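# Wheel the office chair into the neighbouring room's yellow bay

## Task

Bring the office chair through to the adjoining room and leave it parked in that room's yellow taped bay, with each of its five wheels fully within the tape and none resting on the tape itself. The robot must not tip over or finish leaning, or the task fails. If the chair only stays in place because the robot is holding it at the end, it does not count.

## Robot and tools

ROBOT. A wheeled base with two drive wheels and four passive casters, a vertical column, a tiltable head and two six-joint arms (left and right), each ending in a two-finger gripper. With arms folded it measures 0.73 m long, 0.62 m wide and 1.88 m tall, and its front sits 0.40 m ahead of the column. The base turns on the spot and drives straight, but cannot move sideways.

FRAMES. Base frame: origin on the floor between the drive wheels under the column; x forward, y to the left, z up. left_hand and right_hand are reported in this frame at the point where the fingers meet (tips reach 8 mm further); the hand's z axis points along the fingers and its y axis across the opening. The odometry frame is the base frame where the scene started; base_odometry counts wheel rotation only, so slip shows up as travel. Heading is positive to the left, -3.142 to 3.142.

execute_actions. Argument "actions" is a list with one action or none (empty just reports state and images). An action may hold "base", "joints", or both, plus optional "speeds"; its motions begin together. "base" carries exactly one key: {"translate_m": d}, a relative drive of d metres from where the base last measured itself, forward positive, -3 to 3; or {"rotate_rad": d}, a relative turn in radians, counter-clockwise (left) positive, -3.2 to 3.2. "joints" is a single object of absolute targets keyed by name, covering both arms and the head: head_tilt_rad (-0.61 to 1.308, positive looks down, 0 about level); left_joint1_rad..left_joint6_rad and right_joint1_rad..right_joint6_rad in radians (joint1 ±2.879, joint2 0 to 3.141, joint3 0 to 3.019, joint4 -1.692 to 1.57, joint5 ±1.57, joint6 ±2.094); left_gripper_m and right_gripper_m, fingertip gap in metres, 0 (closed) to 0.093. "speeds" caps top speed for that action only: translate_m 0.05 to 0.8 m/s, rotate_rad 0.1 to 1 rad/s (defaults are the maxima). A base move needing over 8.667 s is refused, as is any unknown key or out-of-range number; then nothing moves. No action runs past 15 s. "cameras" picks images: cam_head_left, cam_head_right, cam_left_wrist, cam_right_wrist, nav_camera, or all; omitted means all, [] means none. Joints or base left out of an action may keep pushing toward an earlier target.

Arm geometry (typical). With left joint1 at -1.57 (right at 1.57) and joints 5, 6 at 0, the arm lies in a forward vertical plane 0.23 m beside the column. Let a = j2 - 0.35, b = 1.05 + j2 - j3, c = b - j4. The hand is then about 0.12 + 0.39 sin a + 0.38 cos b + 0.25 cos c m ahead and 1.46 + 0.39 cos a - 0.38 sin b - 0.25 sin c m up; real hands sit up to 5 cm lower and nearer (about 12 cm under heavy load). Reach is about 1 m from the shoulder and no lower than 0.47 m, so the floor is out of reach. Fingers straight down, one arm manages roughly 3.2 kg at 0.4 m ahead, 2 kg out to 0.6 m, 1 kg out to 0.8 m. A gripper holds about 2 to 6 kg. To grip, command an opening smaller than the object; off_target is then expected. Small joint changes (under about 0.03 rad, 0.08 for joints 2 and 3) may not move anything.

wait: {"seconds": 0 to 10}; commands nothing and returns state and images. zoom_image: {"camera", "region": [x0, y0, x1, y1]} in pixels of that camera's latest full 672x504 image, at most 504x504. read_manual: returns licence texts only. finished_scene: {"scene": current scene number}; ends it irreversibly after the robot holds the last command, and reports success. Replying without a tool call ends everything.

RESULT LINES. base_status and joint_status: done (for the base, wheels turned the commanded amount even if slipping), off_target (rested short, may still push), contact_stop (base only: a wheel stalled on an obstacle), time_out, not_followed (a safety check withheld arm targets, usually with a cause: line). on_its_own describes uncommanded behaviour; its held at value is a target, not a position. turned_by_wheels vs turned_by_imu: a gap above about 4% of the turn and at least 0.05 rad means a collision or slip, and the odometry heading is off by about that gap. base_tilt in degrees, forward and right positive, each with up to ~1 degree fixed bias; a forward drop of 0.5 degrees or more during a move means leaning back. motor_effort lists left_wheel and right_wheel in percent, positive pushing forward, bracket is the peak; values outside rest range suggest pushing or a sill or cord under a wheel. wheel_motors_off = 1 means both wheel motors are cut. Joint torques are raw drive outputs with offsets and noise. A reported stop cancels the rest of that reply's movement calls.

CAUTIONS. After contact_stop, back off 0.05 m before retrying or turning. Hard pushing by the base for about 3 s cuts the wheel motors for 2 s, leaving the base unheld. Blocked arms keep pressing and can overheat (MOTOR HOT at 85 °C, arm drops at 100 °C, reported as OVER-TEMPERATURE FAULT); relieve them by resending their reported positions. To clear a not_followed hold, move the offending joints at least 0.05 rad back, or move the other arm away. Never let the arms collide or press on each other. Tables 0.30 to 1.20 m high can slide over the base and strike the column. Avoid drops, slams, tipping the robot, and leaving the chair dependent on the robot. The world keeps running while you compose replies; the robot holds its last command meanwhile.

Each tool is called after "Request:" by a JSON object that holds its "name" and its "arguments".

## Session

Request:
{"name": "execute_actions", "arguments": {"actions": []}}

Scene clock: 0.00 s.
Joint torques (N m, as the arm reports them, + toward a larger angle): no reading
base_odometry: x=+0.000 y=+0.000 heading=+0.000 (m, m, rad; odometry frame)
turned_by_wheels: +0.000 (rad since the last result)
turned_by_imu: +0.000 (rad since the last result)
base_tilt: forward=+0.2 right=+0.4 (deg)
base_status: not commanded
joint_positions: head_tilt_rad=+0.863 left_joint1_rad=-1.564 left_joint2_rad=+0.901 left_joint3_rad=+0.435 left_joint4_rad=-0.907 left_joint5_rad=+0.046 left_joint6_rad=-0.083 left_gripper_m=+0.094 right_joint1_rad=+1.565 right_joint2_rad=+0.858 right_joint3_rad=+0.393 right_joint4_rad=-0.938 right_joint5_rad=+0.001 right_joint6_rad=-0.072 right_gripper_m=+0.095
joint_status: not commanded
wheel_motors_off: 0
motor_effort: left_wheel=+6 right_wheel=-1 (%)
left_hand: x=+0.1642 y=+0.2182 z=+1.2397 quat_wxyz=(+0.412, +0.050, -0.910, +0.002) (m; base frame)
right_hand: x=+0.1455 y=-0.2268 z=+1.2537 quat_wxyz=(+0.425, +0.030, -0.904, -0.013) (m; base frame)
pictures: cam_head_left, cam_head_right, cam_left_wrist, cam_right_wrist, nav_camera
Images, in order (width x height): cam_head_left 672x504, cam_head_right 672x504, cam_left_wrist 672x504, cam_right_wrist 672x504, nav_camera 672x504.

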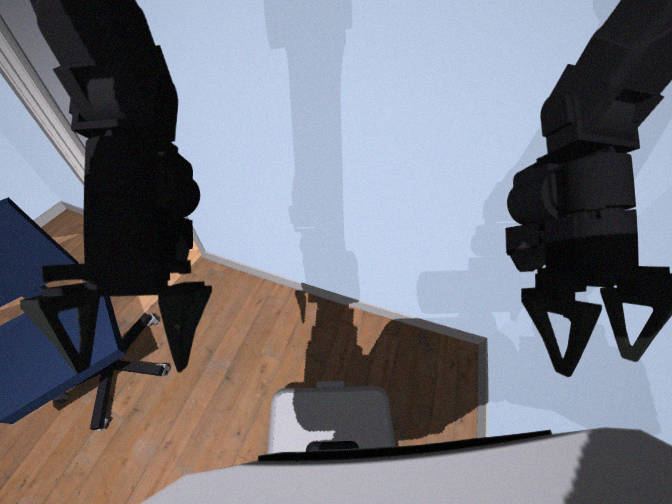

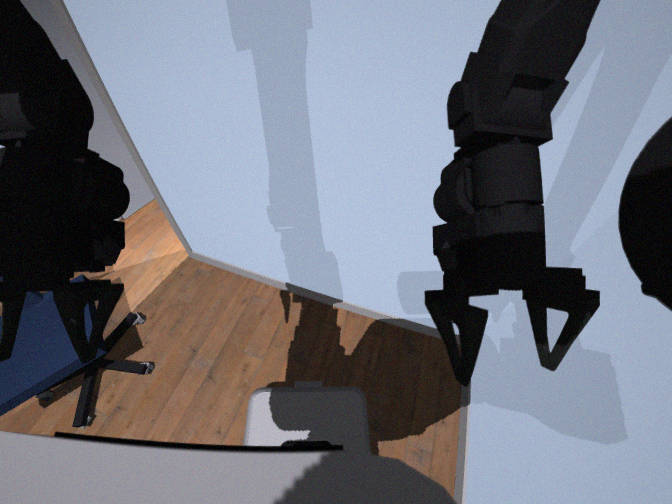

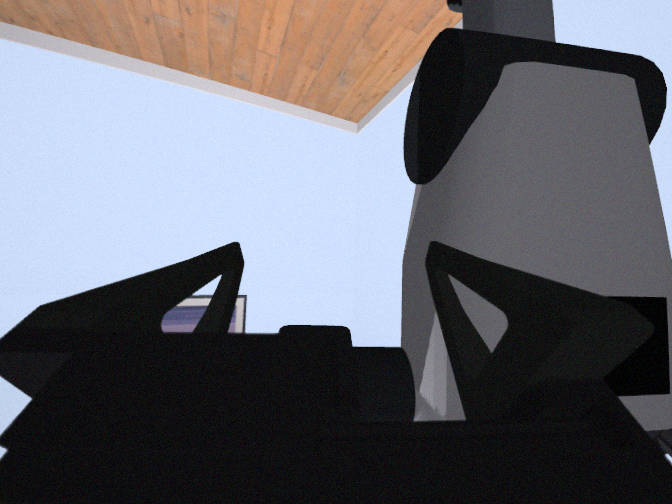

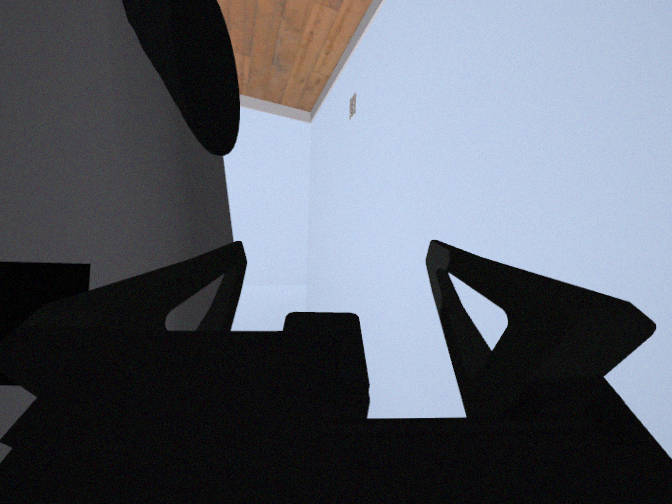

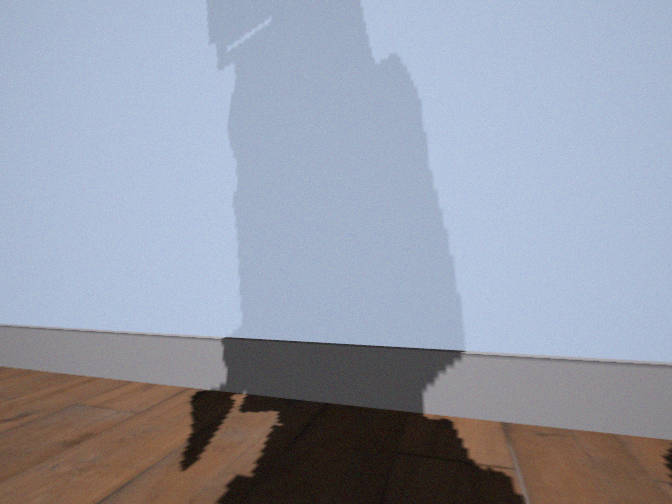

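Request:
{"name": "execute_actions", "arguments": {"actions": [{"base":{"rotate_rad":1.1},"joints":{"head_tilt_rad":0.7}}], "cameras": ["cam_head_left","nav_camera"]}}

Scene clock: 3.90 s.
Joint torques (N m, as the arm reports them, + toward a larger angle): left_arm=[-0.11 -8.65 -1.6  -1.23 -0.05 -0.04] | right_arm=[-1.73 -6.78 -0.92 -1.28 -0.13 -0.01]
base_odometry: x=+0.000 y=+0.000 heading=+1.099 (m, m, rad; odometry frame)
turned_by_wheels: +1.099 (rad since the last result)
turned_by_imu: +1.099 (rad since the last result)
base_tilt: forward=+0.3 right=+0.2 (deg)
base_status: done
joint_positions: head_tilt_rad=+0.717 left_joint1_rad=-1.564 left_joint2_rad=+0.901 left_joint3_rad=+0.435 left_joint4_rad=-0.907 left_joint5_rad=+0.046 left_joint6_rad=-0.083 left_gripper_m=+0.094 right_joint1_rad=+1.565 right_joint2_rad=+0.858 right_joint3_rad=+0.394 right_joint4_rad=-0.938 right_joint5_rad=+0.001 right_joint6_rad=-0.072 right_gripper_m=+0.095
joint_status: all done
wheel_motors_off: 0
motor_effort: left_wheel=-6(72) right_wheel=+6(46) (%)
left_hand: x=+0.1642 y=+0.2182 z=+1.2397 quat_wxyz=(+0.412, +0.050, -0.910, +0.002) (m; base frame)
right_hand: x=+0.1457 y=-0.2268 z=+1.2536 quat_wxyz=(+0.425, +0.030, -0.904, -0.013) (m; base frame)
pictures: cam_head_left, nav_camera
Images, in order (width x height): cam_head_left 672x504, nav_camera 672x504.

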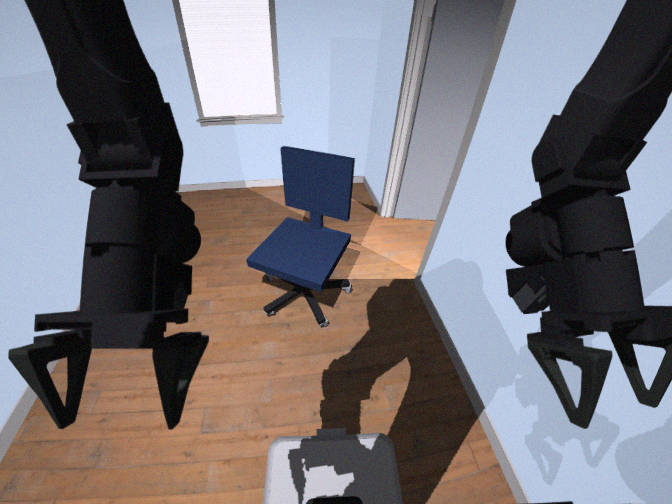

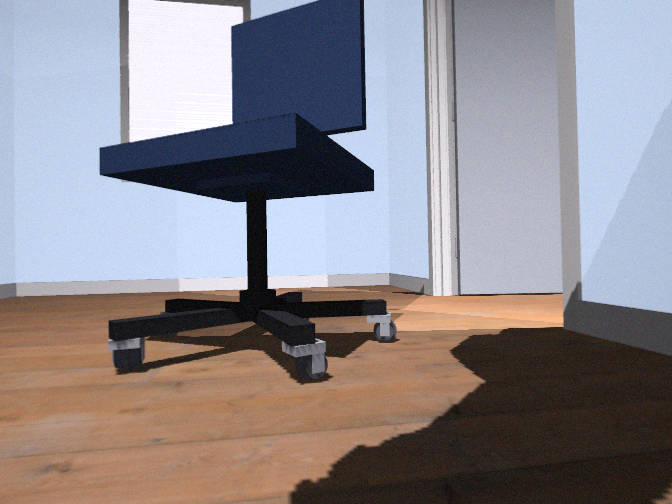

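Request:
{"name": "execute_actions", "arguments": {"actions": [{"base":{"rotate_rad":0.7}}], "cameras": []}}

Request:
{"name": "execute_actions", "arguments": {"actions": [{"base":{"translate_m":1.2},"joints":{"head_tilt_rad":1.0}}], "cameras": ["cam_head_right","nav_camera"]}}

Scene clock: 17.60 s.
Joint torques (N m, as the arm reports them, + toward a larger angle): left_arm=[-0.31 -8.59 -1.64 -1.2   0.   -0.01] | right_arm=[-1.23 -6.74 -0.9  -1.25 -0.14  0.01]
base_odometry: x=+0.000 y=+0.000 heading=+1.798 (m, m, rad; odometry frame)
turned_by_wheels: +0.699 (rad since the last result)
turned_by_imu: +0.701 (rad since the last result)
base_tilt: forward=+0.3 right=+0.2 (deg)
base_status: done
joint_positions: head_tilt_rad=+0.717 left_joint1_rad=-1.564 left_joint2_rad=+0.901 left_joint3_rad=+0.435 left_joint4_rad=-0.907 left_joint5_rad=+0.046 left_joint6_rad=-0.083 left_gripper_m=+0.094 right_joint1_rad=+1.565 right_joint2_rad=+0.858 right_joint3_rad=+0.394 right_joint4_rad=-0.938 right_joint5_rad=+0.001 right_joint6_rad=-0.072 right_gripper_m=+0.095
joint_status: not commanded
wheel_motors_off: 0
motor_effort: left_wheel=-7(34) right_wheel=+7(29) (%)
left_hand: x=+0.1642 y=+0.2182 z=+1.2397 quat_wxyz=(+0.412, +0.050, -0.910, +0.002) (m; base frame)
right_hand: x=+0.1459 y=-0.2268 z=+1.2536 quat_wxyz=(+0.425, +0.030, -0.905, -0.013) (m; base frame)
pictures: none
No camera images: the call's "cameras" was empty. Leave "cameras" out to get every camera's image.

Scene clock: 20.97 s.
Joint torques (N m, as the arm reports them, + toward a larger angle): left_arm=[-0.7  -8.15 -1.6  -1.06 -0.07  0.01] | right_arm=[-1.58 -6.64 -0.95 -1.27 -0.15 -0.01]
base_odometry: x=-0.271 y=+1.169 heading=+1.798 (m, m, rad; odometry frame)
turned_by_wheels: +0.001 (rad since the last result)
turned_by_imu: -0.001 (rad since the last result)
base_tilt: forward=+0.3 right=+0.3 (deg)
base_status: done
joint_positions: head_tilt_rad=+1.001 left_joint1_rad=-1.564 left_joint2_rad=+0.901 left_joint3_rad=+0.435 left_joint4_rad=-0.907 left_joint5_rad=+0.046 left_joint6_rad=-0.083 left_gripper_m=+0.094 right_joint1_rad=+1.565 right_joint2_rad=+0.858 right_joint3_rad=+0.394 right_joint4_rad=-0.938 right_joint5_rad=+0.001 right_joint6_rad=-0.072 right_gripper_m=+0.095
joint_status: all done
wheel_motors_off: 0
motor_effort: left_wheel=+1(67) right_wheel=-1(64) (%)
left_hand: x=+0.1642 y=+0.2182 z=+1.2397 quat_wxyz=(+0.412, +0.050, -0.910, +0.002) (m; base frame)
right_hand: x=+0.1458 y=-0.2268 z=+1.2536 quat_wxyz=(+0.425, +0.030, -0.905, -0.013) (m; base frame)
pictures: cam_head_right, nav_camera
Images, in order (width x height): cam_head_right 672x504, nav_camera 672x504.

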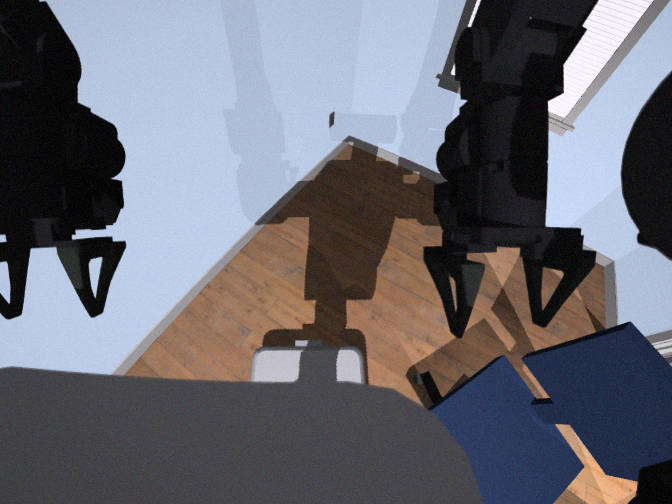

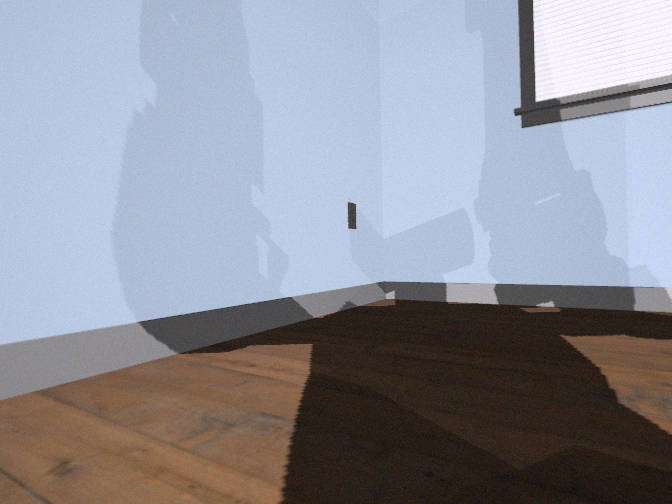

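Request:
{"name": "execute_actions", "arguments": {"actions": [{"base":{"translate_m":0.6}}], "cameras": []}}

Request:
{"name": "execute_actions", "arguments": {"actions": [{"base":{"rotate_rad":-0.56}}], "cameras": []}}

Request:
{"name": "execute_actions", "arguments": {"actions": [{"base":{"translate_m":0.35}}], "cameras": []}}

Request:
{"name": "execute_actions", "arguments": {"actions": [{"base":{"rotate_rad":-1.57},"joints":{"head_tilt_rad":0.75}}], "cameras": ["cam_head_left","nav_camera"]}}

Scene clock: 26.90 s.
Joint torques (N m, as the arm reports them, + toward a larger angle): left_arm=[-0.73 -8.52 -1.86 -1.13  0.01 -0.03] | right_arm=[-1.36 -6.96 -0.99 -1.26 -0.13  0.  ]
base_odometry: x=-0.406 y=+1.754 heading=+1.799 (m, m, rad; odometry frame)
turned_by_wheels: +0.000 (rad since the last result)
turned_by_imu: -0.001 (rad since the last result)
base_tilt: forward=+0.3 right=+0.2 (deg)
base_status: done
joint_positions: head_tilt_rad=+1.001 left_joint1_rad=-1.564 left_joint2_rad=+0.901 left_joint3_rad=+0.437 left_joint4_rad=-0.907 left_joint5_rad=+0.046 left_joint6_rad=-0.083 left_gripper_m=+0.094 right_joint1_rad=+1.565 right_joint2_rad=+0.858 right_joint3_rad=+0.396 right_joint4_rad=-0.938 right_joint5_rad=+0.001 right_joint6_rad=-0.072 right_gripper_m=+0.095
joint_status: not commanded
wheel_motors_off: 0
motor_effort: left_wheel=+0(38) right_wheel=+0(36) (%)
left_hand: x=+0.1653 y=+0.2182 z=+1.2394 quat_wxyz=(+0.411, +0.050, -0.910, +0.002) (m; base frame)
right_hand: x=+0.1467 y=-0.2268 z=+1.2533 quat_wxyz=(+0.424, +0.030, -0.905, -0.013) (m; base frame)
pictures: none
No camera images: the call's "cameras" was empty. Leave "cameras" out to get every camera's image.

Scene clock: 29.07 s.
Joint torques (N m, as the arm reports them, + toward a larger angle): left_arm=[-0.26 -8.08 -1.64 -1.2  -0.01 -0.01] | right_arm=[-1.56 -7.   -1.09 -1.27 -0.14  0.  ]
base_odometry: x=-0.406 y=+1.754 heading=+1.240 (m, m, rad; odometry frame)
turned_by_wheels: -0.558 (rad since the last result)
turned_by_imu: -0.558 (rad since the last result)
base_tilt: forward=+0.4 right=+0.2 (deg)
base_status: done
joint_positions: head_tilt_rad=+1.001 left_joint1_rad=-1.564 left_joint2_rad=+0.901 left_joint3_rad=+0.436 left_joint4_rad=-0.907 left_joint5_rad=+0.046 left_joint6_rad=-0.083 left_gripper_m=+0.094 right_joint1_rad=+1.565 right_joint2_rad=+0.858 right_joint3_rad=+0.396 right_joint4_rad=-0.938 right_joint5_rad=+0.001 right_joint6_rad=-0.072 right_gripper_m=+0.095
joint_status: not commanded
wheel_motors_off: 0
motor_effort: left_wheel=+6(48) right_wheel=-7(60) (%)
left_hand: x=+0.1651 y=+0.2182 z=+1.2395 quat_wxyz=(+0.411, +0.050, -0.910, +0.002) (m; base frame)
right_hand: x=+0.1467 y=-0.2268 z=+1.2533 quat_wxyz=(+0.424, +0.030, -0.905, -0.013) (m; base frame)
pictures: none
No camera images: the call's "cameras" was empty. Leave "cameras" out to get every camera's image.

Scene clock: 31.10 s.
Joint torques (N m, as the arm reports them, + toward a larger angle): left_arm=[-0.42 -8.55 -1.84 -1.06 -0.04 -0.04] | right_arm=[-1.45 -7.07 -1.01 -1.33 -0.14  0.  ]
base_odometry: x=-0.292 y=+2.085 heading=+1.239 (m, m, rad; odometry frame)
turned_by_wheels: -0.001 (rad since the last result)
turned_by_imu: -0.001 (rad since the last result)
base_tilt: forward=+0.3 right=+0.3 (deg)
base_status: done
joint_positions: head_tilt_rad=+1.001 left_joint1_rad=-1.564 left_joint2_rad=+0.901 left_joint3_rad=+0.436 left_joint4_rad=-0.907 left_joint5_rad=+0.046 left_joint6_rad=-0.083 left_gripper_m=+0.094 right_joint1_rad=+1.565 right_joint2_rad=+0.859 right_joint3_rad=+0.395 right_joint4_rad=-0.938 right_joint5_rad=+0.001 right_joint6_rad=-0.072 right_gripper_m=+0.095
joint_status: not commanded
wheel_motors_off: 0
motor_effort: left_wheel=+0(73) right_wheel=+0(59) (%)
left_hand: x=+0.1650 y=+0.2182 z=+1.2395 quat_wxyz=(+0.412, +0.050, -0.910, +0.002) (m; base frame)
right_hand: x=+0.1464 y=-0.2268 z=+1.2534 quat_wxyz=(+0.425, +0.030, -0.905, -0.013) (m; base frame)
pictures: none
No camera images: the call's "cameras" was empty. Leave "cameras" out to get every camera's image.

Scene clock: 34.27 s.
Joint torques (N m, as the arm reports them, + toward a larger angle): left_arm=[-0.02 -8.   -1.75 -1.2  -0.06 -0.01] | right_arm=[-1.61 -6.88 -1.04 -1.31 -0.12  0.  ]
base_odometry: x=-0.292 y=+2.085 heading=-0.330 (m, m, rad; odometry frame)
turned_by_wheels: -1.569 (rad since the last result)
turned_by_imu: -1.570 (rad since the last result)
base_tilt: forward=+0.2 right=+0.3 (deg)
base_status: done
joint_positions: head_tilt_rad=+0.766 left_joint1_rad=-1.564 left_joint2_rad=+0.901 left_joint3_rad=+0.436 left_joint4_rad=-0.907 left_joint5_rad=+0.046 left_joint6_rad=-0.083 left_gripper_m=+0.094 right_joint1_rad=+1.565 right_joint2_rad=+0.859 right_joint3_rad=+0.395 right_joint4_rad=-0.938 right_joint5_rad=+0.001 right_joint6_rad=-0.072 right_gripper_m=+0.095
joint_status: all done
wheel_motors_off: 0
motor_effort: left_wheel=+6(61) right_wheel=-6(59) (%)
left_hand: x=+0.1650 y=+0.2182 z=+1.2395 quat_wxyz=(+0.412, +0.050, -0.910, +0.002) (m; base frame)
right_hand: x=+0.1464 y=-0.2268 z=+1.2534 quat_wxyz=(+0.425, +0.030, -0.905, -0.013) (m; base frame)
pictures: cam_head_left, nav_camera
Images, in order (width x height): cam_head_left 672x504, nav_camera 672x504.

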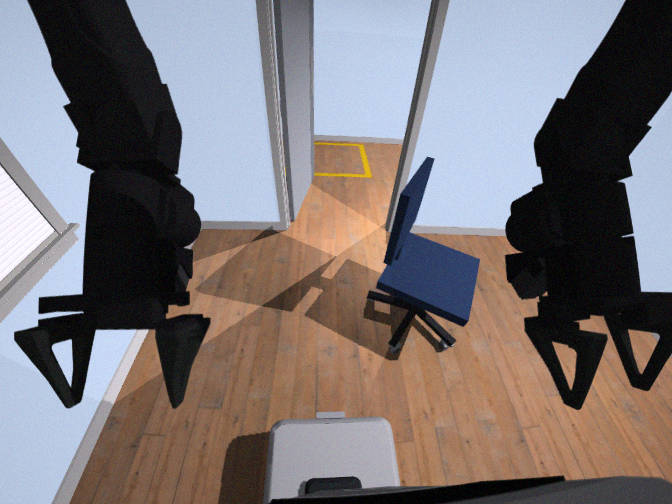

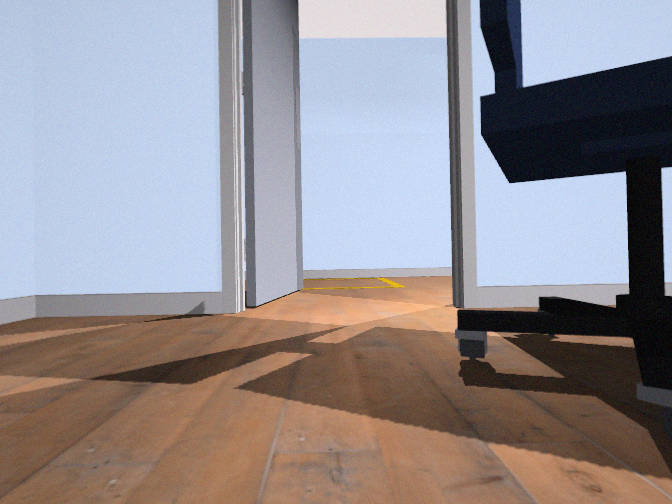

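Request:
{"name": "execute_actions", "arguments": {"actions": [{"base":{"translate_m":0.15},"joints":{"head_tilt_rad":0.9,"right_joint1_rad":1.57,"right_joint2_rad":1.33,"right_joint3_rad":1.42,"right_joint4_rad":-0.58,"right_joint5_rad":0,"right_joint6_rad":0.37,"right_gripper_m":0.093}}], "cameras": ["cam_head_left","cam_right_wrist"]}}

Scene clock: 48.13 s.
Joint torques (N m, as the arm reports them, + toward a larger angle): left_arm=[ 0.3  -8.06 -1.65 -1.2  -0.03 -0.02] | right_arm=[ -1.12 -21.69   6.44   0.6   -0.13   0.09]
base_odometry: x=-0.150 y=+2.036 heading=-0.331 (m, m, rad; odometry frame)
turned_by_wheels: -0.001 (rad since the last result)
turned_by_imu: -0.002 (rad since the last result)
base_tilt: forward=+0.3 right=+0.3 (deg)
base_status: done
joint_positions: head_tilt_rad=+0.901 left_joint1_rad=-1.564 left_joint2_rad=+0.901 left_joint3_rad=+0.436 left_joint4_rad=-0.907 left_joint5_rad=+0.046 left_joint6_rad=-0.083 left_gripper_m=+0.094 right_joint1_rad=+1.565 right_joint2_rad=+1.334 right_joint3_rad=+1.413 right_joint4_rad=-0.579 right_joint5_rad=+0.001 right_joint6_rad=+0.361 right_gripper_m=+0.093
joint_status: all done
wheel_motors_off: 0
motor_effort: left_wheel=+0(71) right_wheel=+1(58) (%)
left_hand: x=+0.1647 y=+0.2182 z=+1.2396 quat_wxyz=(+0.412, +0.050, -0.910, +0.002) (m; base frame)
right_hand: x=+0.6675 y=-0.2289 z=+1.1075 quat_wxyz=(-0.012, -0.181, -0.983, +0.001) (m; base frame)
pictures: cam_head_left, cam_right_wrist
Images, in order (width x height): cam_head_left 672x504, cam_right_wrist 672x504.

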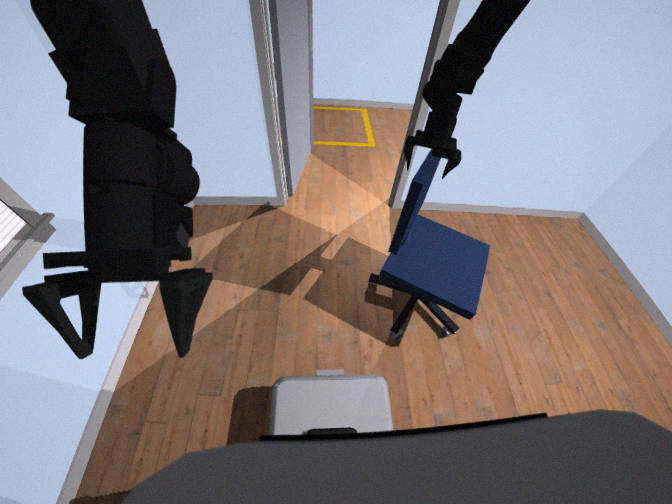

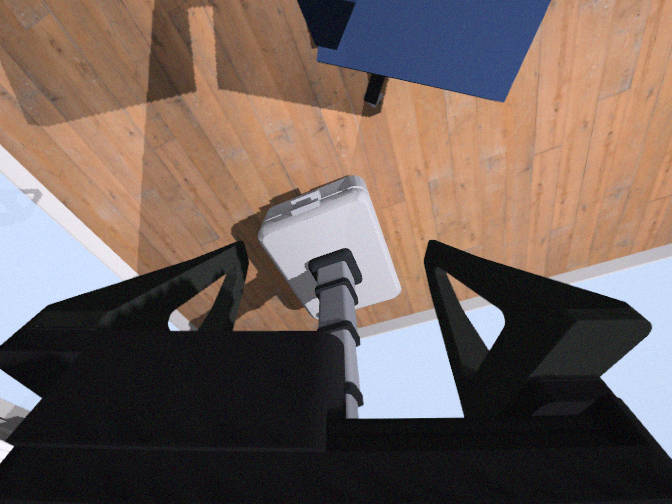

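Request:
{"name": "execute_actions", "arguments": {"actions": [{"base":{"translate_m":0.15},"joints":{"right_joint6_rad":0.55}}], "cameras": ["cam_head_left","cam_head_right","cam_right_wrist","nav_camera"]}}

Scene clock: 51.33 s.
Joint torques (N m, as the arm reports them, + toward a larger angle): left_arm=[ 0.12 -8.96 -1.68 -1.23 -0.04 -0.02] | right_arm=[ -1.32 -21.24   6.44   0.54  -0.14   0.06]
base_odometry: x=-0.008 y=+1.987 heading=-0.331 (m, m, rad; odometry frame)
turned_by_wheels: +0.000 (rad since the last result)
turned_by_imu: -0.001 (rad since the last result)
base_tilt: forward=+0.3 right=+0.2 (deg)
base_status: done
joint_positions: head_tilt_rad=+0.902 left_joint1_rad=-1.564 left_joint2_rad=+0.901 left_joint3_rad=+0.436 left_joint4_rad=-0.907 left_joint5_rad=+0.046 left_joint6_rad=-0.083 left_gripper_m=+0.094 right_joint1_rad=+1.565 right_joint2_rad=+1.334 right_joint3_rad=+1.413 right_joint4_rad=-0.579 right_joint5_rad=+0.001 right_joint6_rad=+0.542 right_gripper_m=+0.093
joint_status: all done
wheel_motors_off: 0
motor_effort: left_wheel=-1(47) right_wheel=+0(52) (%)
left_hand: x=+0.1646 y=+0.2182 z=+1.2396 quat_wxyz=(+0.412, +0.050, -0.910, +0.002) (m; base frame)
right_hand: x=+0.6678 y=-0.2289 z=+1.1078 quat_wxyz=(-0.013, -0.269, -0.963, -0.001) (m; base frame)
pictures: cam_head_left, cam_head_right, cam_right_wrist, nav_camera
Images, in order (width x height): cam_head_left 672x504, cam_head_right 672x504, cam_right_wrist 672x504, nav_camera 672x504.

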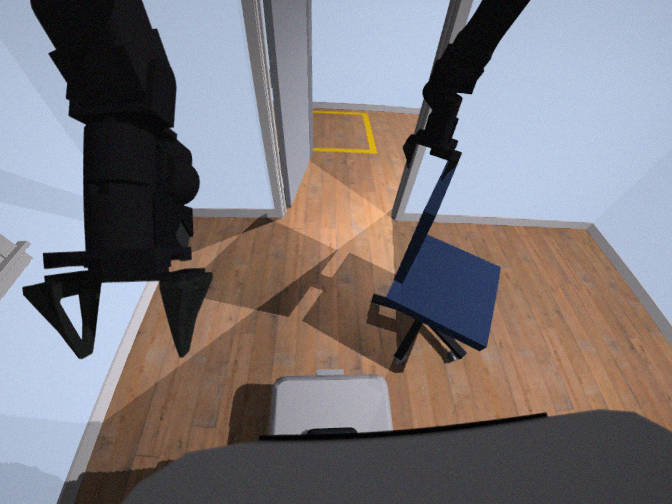

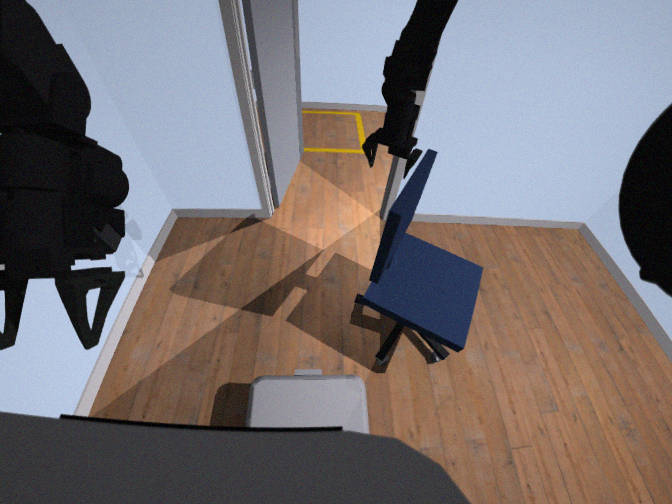

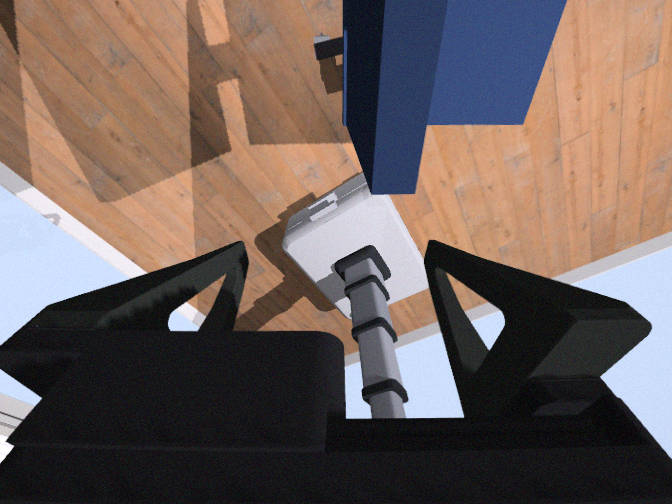

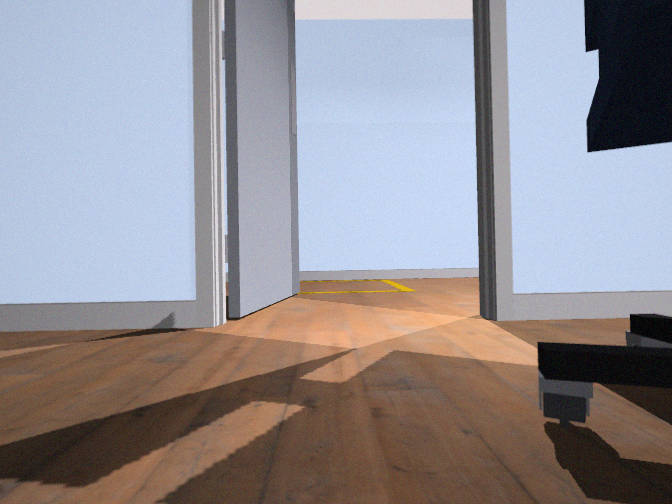

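Request:
{"name": "execute_actions", "arguments": {"actions": [{"joints":{"right_joint1_rad":1.44,"right_joint2_rad":1.42,"right_joint3_rad":1.42,"right_joint4_rad":-0.5,"right_joint6_rad":0.5}}], "cameras": ["cam_head_left","cam_right_wrist"]}}

Scene clock: 58.27 s.
Joint torques (N m, as the arm reports them, + toward a larger angle): left_arm=[-0.29 -8.23 -1.72 -1.05 -0.04 -0.01] | right_arm=[ -2.23 -20.62   5.89   0.77  -0.01  -0.01]
base_odometry: x=-0.008 y=+1.987 heading=-0.331 (m, m, rad; odometry frame)
turned_by_wheels: +0.000 (rad since the last result)
turned_by_imu: +0.000 (rad since the last result)
base_tilt: forward=+0.3 right=+0.3 (deg)
base_status: not commanded
joint_positions: head_tilt_rad=+0.902 left_joint1_rad=-1.564 left_joint2_rad=+0.901 left_joint3_rad=+0.436 left_joint4_rad=-0.907 left_joint5_rad=+0.046 left_joint6_rad=-0.083 left_gripper_m=+0.094 right_joint1_rad=+1.427 right_joint2_rad=+1.418 right_joint3_rad=+1.411 right_joint4_rad=-0.503 right_joint5_rad=+0.001 right_joint6_rad=+0.504 right_gripper_m=+0.093
joint_status: all done
wheel_motors_off: 0
motor_effort: left_wheel=-1(1) right_wheel=+0(0) (%)
left_hand: x=+0.1646 y=+0.2182 z=+1.2396 quat_wxyz=(+0.412, +0.050, -0.910, +0.002) (m; base frame)
right_hand: x=+0.6502 y=-0.3154 z=+1.0680 quat_wxyz=(-0.022, -0.283, -0.957, +0.059) (m; base frame)
pictures: cam_head_left, cam_right_wrist
Images, in order (width x height): cam_head_left 672x504, cam_right_wrist 672x504.

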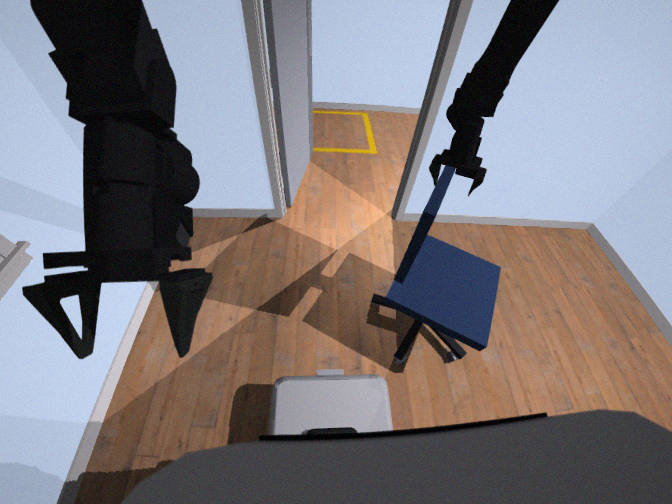

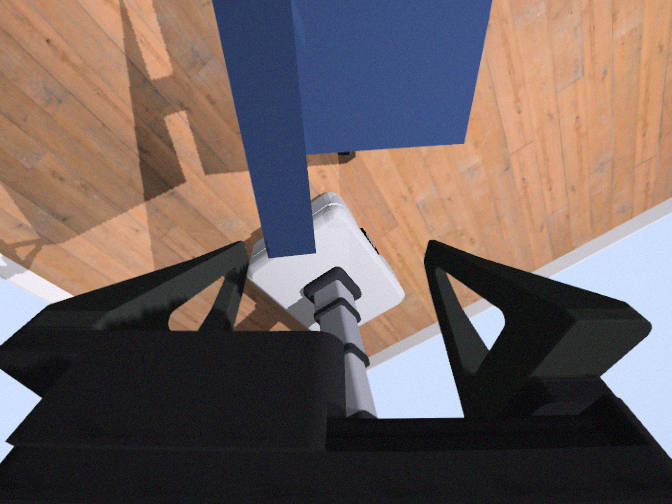

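Request:
{"name": "execute_actions", "arguments": {"actions": [{"joints":{"right_joint1_rad":1.5,"right_joint2_rad":1.52,"right_joint3_rad":1.45,"right_joint4_rad":-0.43,"right_joint6_rad":0.52}}], "cameras": ["cam_head_left","cam_right_wrist"]}}

Scene clock: 61.30 s.
Joint torques (N m, as the arm reports them, + toward a larger angle): left_arm=[-0.37 -8.97 -1.79 -0.98 -0.03 -0.01] | right_arm=[ -2.41 -20.36   5.23   0.66  -0.04   0.03]
base_odometry: x=-0.008 y=+1.987 heading=-0.331 (m, m, rad; odometry frame)
turned_by_wheels: +0.000 (rad since the last result)
turned_by_imu: +0.000 (rad since the last result)
base_tilt: forward=+0.3 right=+0.2 (deg)
base_status: not commanded
joint_positions: head_tilt_rad=+0.902 left_joint1_rad=-1.564 left_joint2_rad=+0.901 left_joint3_rad=+0.436 left_joint4_rad=-0.907 left_joint5_rad=+0.046 left_joint6_rad=-0.083 left_gripper_m=+0.094 right_joint1_rad=+1.503 right_joint2_rad=+1.517 right_joint3_rad=+1.441 right_joint4_rad=-0.431 right_joint5_rad=+0.001 right_joint6_rad=+0.517 right_gripper_m=+0.093
joint_status: all done
wheel_motors_off: 0
motor_effort: left_wheel=-1(3) right_wheel=+0(1) (%)
left_hand: x=+0.1646 y=+0.2182 z=+1.2396 quat_wxyz=(+0.412, +0.050, -0.910, +0.002) (m; base frame)
right_hand: x=+0.6471 y=-0.2708 z=+1.0174 quat_wxyz=(-0.016, -0.272, -0.962, +0.027) (m; base frame)
pictures: cam_head_left, cam_right_wrist
Images, in order (width x height): cam_head_left 672x504, cam_right_wrist 672x504.

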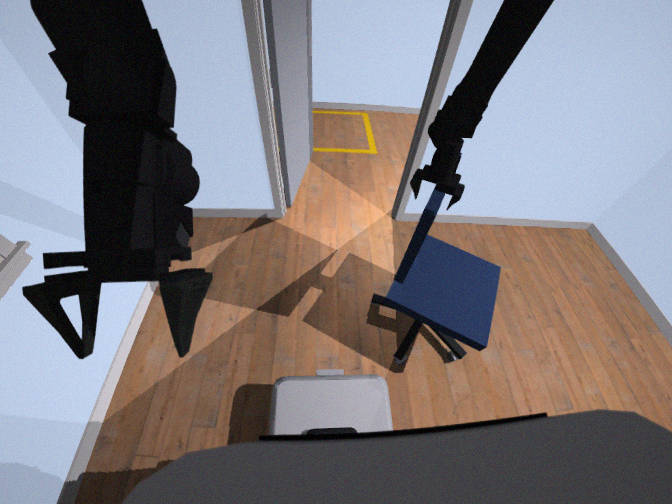

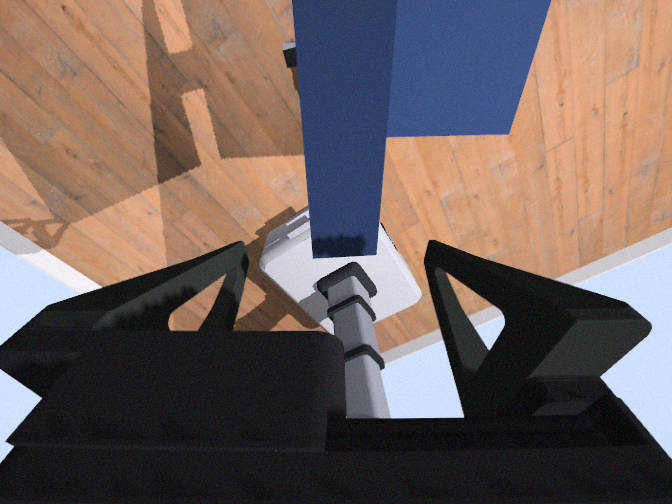

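Request:
{"name": "execute_actions", "arguments": {"actions": [{"joints":{"right_joint1_rad":1.505,"right_joint2_rad":1.72,"right_joint3_rad":1.6,"right_joint4_rad":-0.39}}], "cameras": ["cam_head_left","cam_right_wrist"]}}

Scene clock: 65.37 s.
Joint torques (N m, as the arm reports them, + toward a larger angle): left_arm=[ 0.01 -8.26 -1.76 -1.08 -0.07 -0.05] | right_arm=[ -2.52 -22.05   4.86   0.71  -0.12   0.03]
base_odometry: x=-0.008 y=+1.987 heading=-0.331 (m, m, rad; odometry frame)
turned_by_wheels: +0.000 (rad since the last result)
turned_by_imu: +0.000 (rad since the last result)
base_tilt: forward=+0.3 right=+0.3 (deg)
base_status: not commanded
joint_positions: head_tilt_rad=+0.902 left_joint1_rad=-1.564 left_joint2_rad=+0.901 left_joint3_rad=+0.436 left_joint4_rad=-0.907 left_joint5_rad=+0.046 left_joint6_rad=-0.083 left_gripper_m=+0.094 right_joint1_rad=+1.503 right_joint2_rad=+1.726 right_joint3_rad=+1.589 right_joint4_rad=-0.391 right_joint5_rad=+0.002 right_joint6_rad=+0.517 right_gripper_m=+0.093
joint_status: all done
wheel_motors_off: 0
motor_effort: left_wheel=+0(2) right_wheel=+0(1) (%)
left_hand: x=+0.1646 y=+0.2182 z=+1.2396 quat_wxyz=(+0.412, +0.050, -0.910, +0.002) (m; base frame)
right_hand: x=+0.6437 y=-0.2760 z=+0.9311 quat_wxyz=(-0.006, -0.272, -0.962, +0.030) (m; base frame)
pictures: cam_head_left, cam_right_wrist
Images, in order (width x height): cam_head_left 672x504, cam_right_wrist 672x504.

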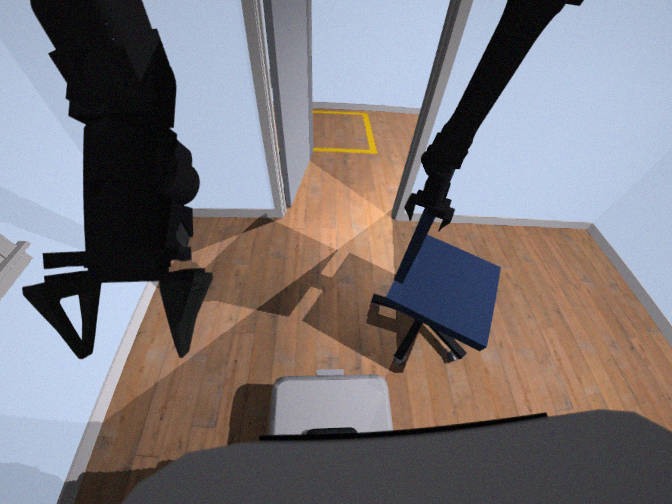

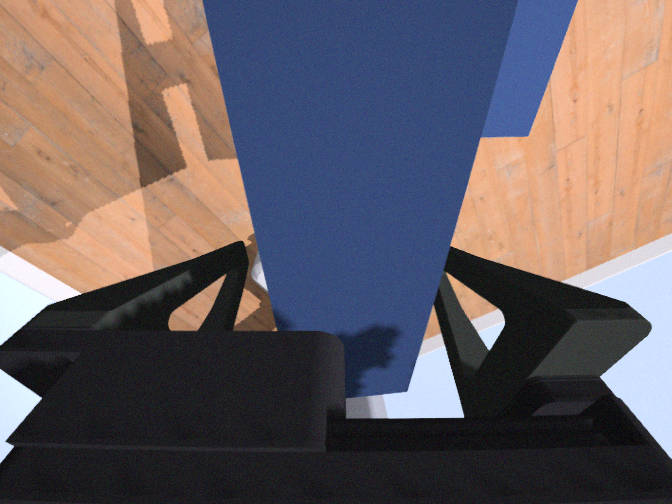

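Straddling. Grip, then rotate.

Request:
{"name": "execute_actions", "arguments": {"actions": [{"joints":{"right_gripper_m":0.02}}], "cameras": []}}

Request:
{"name": "execute_actions", "arguments": {"actions": [{"base":{"translate_m":-0.15},"speeds":{"translate_m":0.1},"joints":{"right_joint6_rad":-0.3,"right_joint1_rad":1.57}}], "cameras": ["cam_head_left"]}}

Scene clock: 68.53 s.
Joint torques (N m, as the arm reports them, + toward a larger angle): left_arm=[-0.75 -8.47 -1.72 -1.17 -0.02 -0.03] | right_arm=[ -1.94 -21.77   4.82   0.26   1.03   0.02]
base_odometry: x=-0.008 y=+1.987 heading=-0.331 (m, m, rad; odometry frame)
turned_by_wheels: +0.000 (rad since the last result)
turned_by_imu: +0.000 (rad since the last result)
base_tilt: forward=+0.2 right=+0.3 (deg)
base_status: not commanded
joint_positions: head_tilt_rad=+0.902 left_joint1_rad=-1.564 left_joint2_rad=+0.901 left_joint3_rad=+0.436 left_joint4_rad=-0.907 left_joint5_rad=+0.046 left_joint6_rad=-0.083 left_gripper_m=+0.094 right_joint1_rad=+1.498 right_joint2_rad=+1.726 right_joint3_rad=+1.590 right_joint4_rad=-0.382 right_joint5_rad=-0.021 right_joint6_rad=+0.519 right_gripper_m=+0.041
joint_status: right_gripper_m off_target (ended at +0.041, target +0.020)
wheel_motors_off: 0
motor_effort: left_wheel=-1(4) right_wheel=+1(5) (%)
left_hand: x=+0.1646 y=+0.2182 z=+1.2396 quat_wxyz=(+0.412, +0.050, -0.910, +0.002) (m; base frame)
right_hand: x=+0.6465 y=-0.2754 z=+0.9312 quat_wxyz=(-0.008, -0.274, -0.961, +0.019) (m; base frame)
pictures: none
No camera images: the call's "cameras" was empty. Leave "cameras" out to get every camera's image.

Scene clock: 71.40 s.
Joint torques (N m, as the arm reports them, + toward a larger angle): left_arm=[ 0.13 -8.3  -1.5  -0.95  0.   -0.04] | right_arm=[  3.72 -22.66   3.91  -0.09   1.12  -1.72]
base_odometry: x=-0.150 y=+2.036 heading=-0.330 (m, m, rad; odometry frame)
turned_by_wheels: +0.001 (rad since the last result)
turned_by_imu: +0.001 (rad since the last result)
base_tilt: forward=+0.2 right=+0.3 (deg)
base_status: done
joint_positions: head_tilt_rad=+0.902 left_joint1_rad=-1.564 left_joint2_rad=+0.900 left_joint3_rad=+0.434 left_joint4_rad=-0.907 left_joint5_rad=+0.046 left_joint6_rad=-0.083 left_gripper_m=+0.094 right_joint1_rad=+1.476 right_joint2_rad=+1.732 right_joint3_rad=+1.601 right_joint4_rad=-0.375 right_joint5_rad=-0.024 right_joint6_rad=-0.113 right_gripper_m=+0.043
joint_status: right_joint1_rad time_out (moved -0.022 of +0.072); right_joint6_rad time_out (moved -0.632 of -0.819)
wheel_motors_off: 0
on_its_own: right_joint1_rad reads +1.476 and still pushes toward +1.570 since a time_out; right_joint6_rad reads -0.113 and still pushes toward -0.300 since a time_out
motor_effort: left_wheel=+0(45) right_wheel=-1(33) (%)
left_hand: x=+0.1637 y=+0.2182 z=+1.2399 quat_wxyz=(+0.412, +0.050, -0.910, +0.002) (m; base frame)
right_hand: x=+0.6510 y=-0.2917 z=+0.9307 quat_wxyz=(-0.007, +0.033, -0.999, +0.030) (m; base frame)
pictures: cam_head_left
Images, in order (width x height): cam_head_left 672x504.

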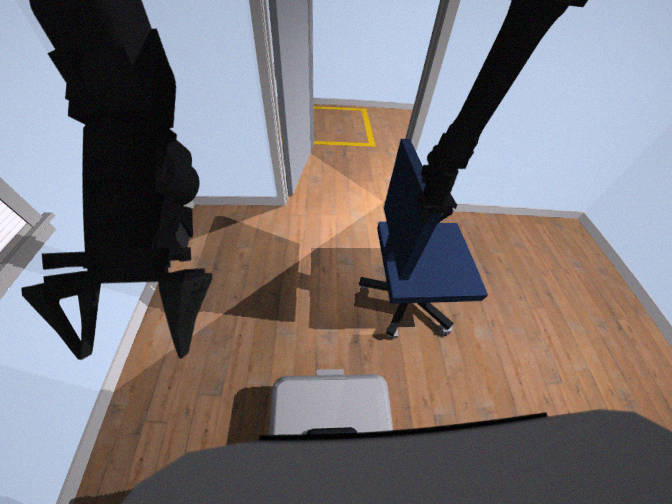

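Request:
{"name": "execute_actions", "arguments": {"actions": [{"base":{"rotate_rad":-0.25},"speeds":{"rotate_rad":0.15},"joints":{"right_joint6_rad":-0.85,"right_joint1_rad":1.53}}], "cameras": []}}

Request:
{"name": "execute_actions", "arguments": {"actions": [{"base":{"rotate_rad":-0.25},"speeds":{"rotate_rad":0.15},"joints":{"right_joint6_rad":-1.57,"right_joint1_rad":1.57}}], "cameras": ["cam_head_left"]}}

Scene clock: 77.70 s.
Joint torques (N m, as the arm reports them, + toward a larger angle): left_arm=[-0.42 -8.66 -1.53 -1.2   0.01 -0.04] | right_arm=[ -1.28 -22.62   2.94   0.46   0.38  -0.45]
base_odometry: x=-0.150 y=+2.036 heading=-0.579 (m, m, rad; odometry frame)
turned_by_wheels: -0.248 (rad since the last result)
turned_by_imu: -0.247 (rad since the last result)
base_tilt: forward=+0.3 right=+0.3 (deg)
base_status: done
joint_positions: head_tilt_rad=+0.902 left_joint1_rad=-1.564 left_joint2_rad=+0.900 left_joint3_rad=+0.434 left_joint4_rad=-0.907 left_joint5_rad=+0.046 left_joint6_rad=-0.083 left_gripper_m=+0.094 right_joint1_rad=+1.518 right_joint2_rad=+1.730 right_joint3_rad=+1.613 right_joint4_rad=-0.386 right_joint5_rad=-0.011 right_joint6_rad=-0.802 right_gripper_m=+0.041
joint_status: right_joint6_rad time_out (moved -0.689 of -0.737); the others done
wheel_motors_off: 0
on_its_own: right_joint6_rad reads -0.802 and still pushes toward -0.850 since a time_out
motor_effort: left_wheel=+0(49) right_wheel=+0(53) (%)
left_hand: x=+0.1637 y=+0.2182 z=+1.2399 quat_wxyz=(+0.412, +0.050, -0.910, +0.002) (m; base frame)
right_hand: x=+0.6575 y=-0.2631 z=+0.9319 quat_wxyz=(-0.003, +0.378, -0.926, +0.020) (m; base frame)
pictures: none
No camera images: the call's "cameras" was empty. Leave "cameras" out to get every camera's image.

not run: a stop came earlier in this reply.

Request:
{"name": "execute_actions", "arguments": {"actions": [{"base":{"rotate_rad":-0.25},"speeds":{"rotate_rad":0.15},"joints":{"right_joint6_rad":-1.57,"right_joint1_rad":1.57,"left_joint1_rad":-1.65,"left_joint2_rad":1.42,"left_joint3_rad":1.42,"left_joint4_rad":-0.5,"left_joint5_rad":0,"left_joint6_rad":-1.57}}], "cameras": ["cam_head_left","cam_left_wrist"]}}

Scene clock: 83.10 s.
Joint torques (N m, as the arm reports them, + toward a larger angle): left_arm=[ -0.98 -21.26   4.08   0.9   -0.21  -0.1 ] | right_arm=[ -2.68 -23.39   0.99  -0.25   0.05  -1.19]
base_odometry: x=-0.150 y=+2.036 heading=-0.826 (m, m, rad; odometry frame)
turned_by_wheels: -0.247 (rad since the last result)
turned_by_imu: -0.247 (rad since the last result)
base_tilt: forward=+0.4 right=+0.2 (deg)
base_status: done
joint_positions: head_tilt_rad=+0.902 left_joint1_rad=-1.649 left_joint2_rad=+1.419 left_joint3_rad=+1.418 left_joint4_rad=-0.507 left_joint5_rad=+0.001 left_joint6_rad=-1.561 left_gripper_m=+0.094 right_joint1_rad=+1.588 right_joint2_rad=+1.735 right_joint3_rad=+1.635 right_joint4_rad=-0.372 right_joint5_rad=-0.006 right_joint6_rad=-1.441 right_gripper_m=+0.042
joint_status: right_joint6_rad time_out (moved -0.639 of -0.768); the others done
wheel_motors_off: 0
on_its_own: right_joint6_rad reads -1.441 and still pushes toward -1.570 since a time_out
motor_effort: left_wheel=+10(23) right_wheel=-8(55) (%)
left_hand: x=+0.6552 y=+0.1755 z=+1.0648 quat_wxyz=(+0.019, +0.690, -0.723, +0.030) (m; base frame)
right_hand: x=+0.6720 y=-0.2116 z=+0.9324 quat_wxyz=(-0.026, +0.663, -0.749, +0.009) (m; base frame)
pictures: cam_head_left, cam_left_wrist
Images, in order (width x height): cam_head_left 672x504, cam_left_wrist 672x504.

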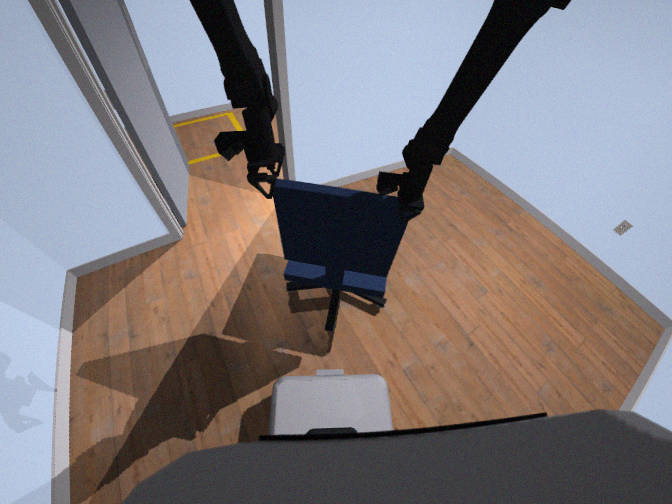

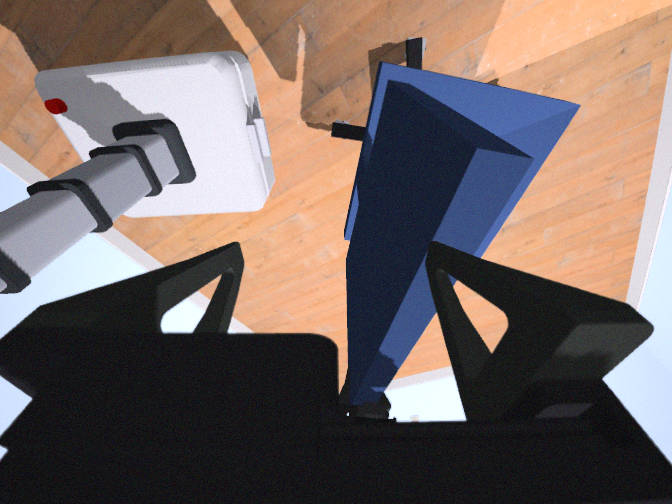

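Drive forward a bit to square it up, and move the left hand inward.

Request:
{"name": "execute_actions", "arguments": {"actions": [{"base":{"translate_m":0.06},"speeds":{"translate_m":0.05},"joints":{"right_joint6_rad":-1.6,"left_joint1_rad":-1.72,"left_joint6_rad":-1.63}}], "cameras": ["cam_head_left","cam_left_wrist"]}}

Scene clock: 87.37 s.
Joint torques (N m, as the arm reports them, + toward a larger angle): left_arm=[ -1.89 -21.71   4.48   0.85  -0.08  -0.09] | right_arm=[  0.47 -21.52   5.46   0.35  -0.72  -0.27]
base_odometry: x=-0.109 y=+1.992 heading=-0.828 (m, m, rad; odometry frame)
turned_by_wheels: -0.002 (rad since the last result)
turned_by_imu: -0.002 (rad since the last result)
base_tilt: forward=+0.2 right=+0.3 (deg)
base_status: done
joint_positions: head_tilt_rad=+0.902 left_joint1_rad=-1.726 left_joint2_rad=+1.419 left_joint3_rad=+1.415 left_joint4_rad=-0.507 left_joint5_rad=+0.000 left_joint6_rad=-1.622 left_gripper_m=+0.094 right_joint1_rad=+1.540 right_joint2_rad=+1.723 right_joint3_rad=+1.582 right_joint4_rad=-0.387 right_joint5_rad=+0.010 right_joint6_rad=-1.572 right_gripper_m=+0.040
joint_status: all done
wheel_motors_off: 0
motor_effort: left_wheel=+0(68) right_wheel=+2(46) (%)
left_hand: x=+0.6508 y=+0.1275 z=+1.0692 quat_wxyz=(+0.045, +0.696, -0.715, +0.051) (m; base frame)
right_hand: x=+0.6424 y=-0.2498 z=+0.9303 quat_wxyz=(+0.015, +0.702, -0.712, +0.011) (m; base frame)
pictures: cam_head_left, cam_left_wrist
Images, in order (width x height): cam_head_left 672x504, cam_left_wrist 672x504.

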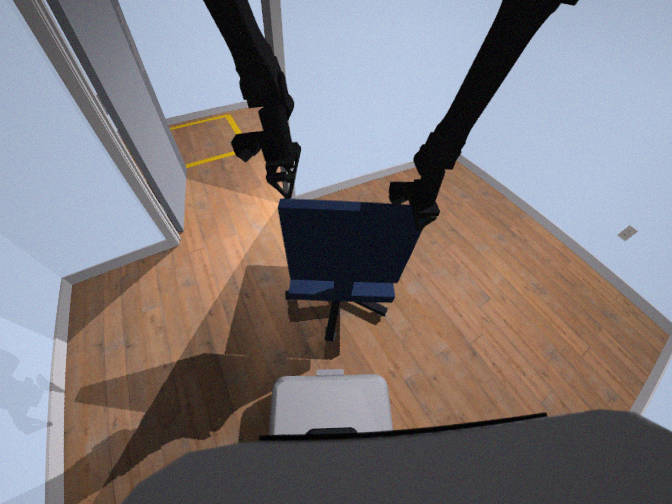

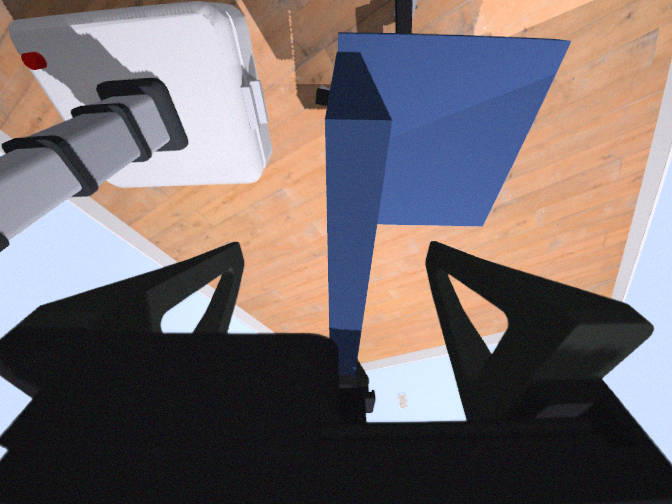

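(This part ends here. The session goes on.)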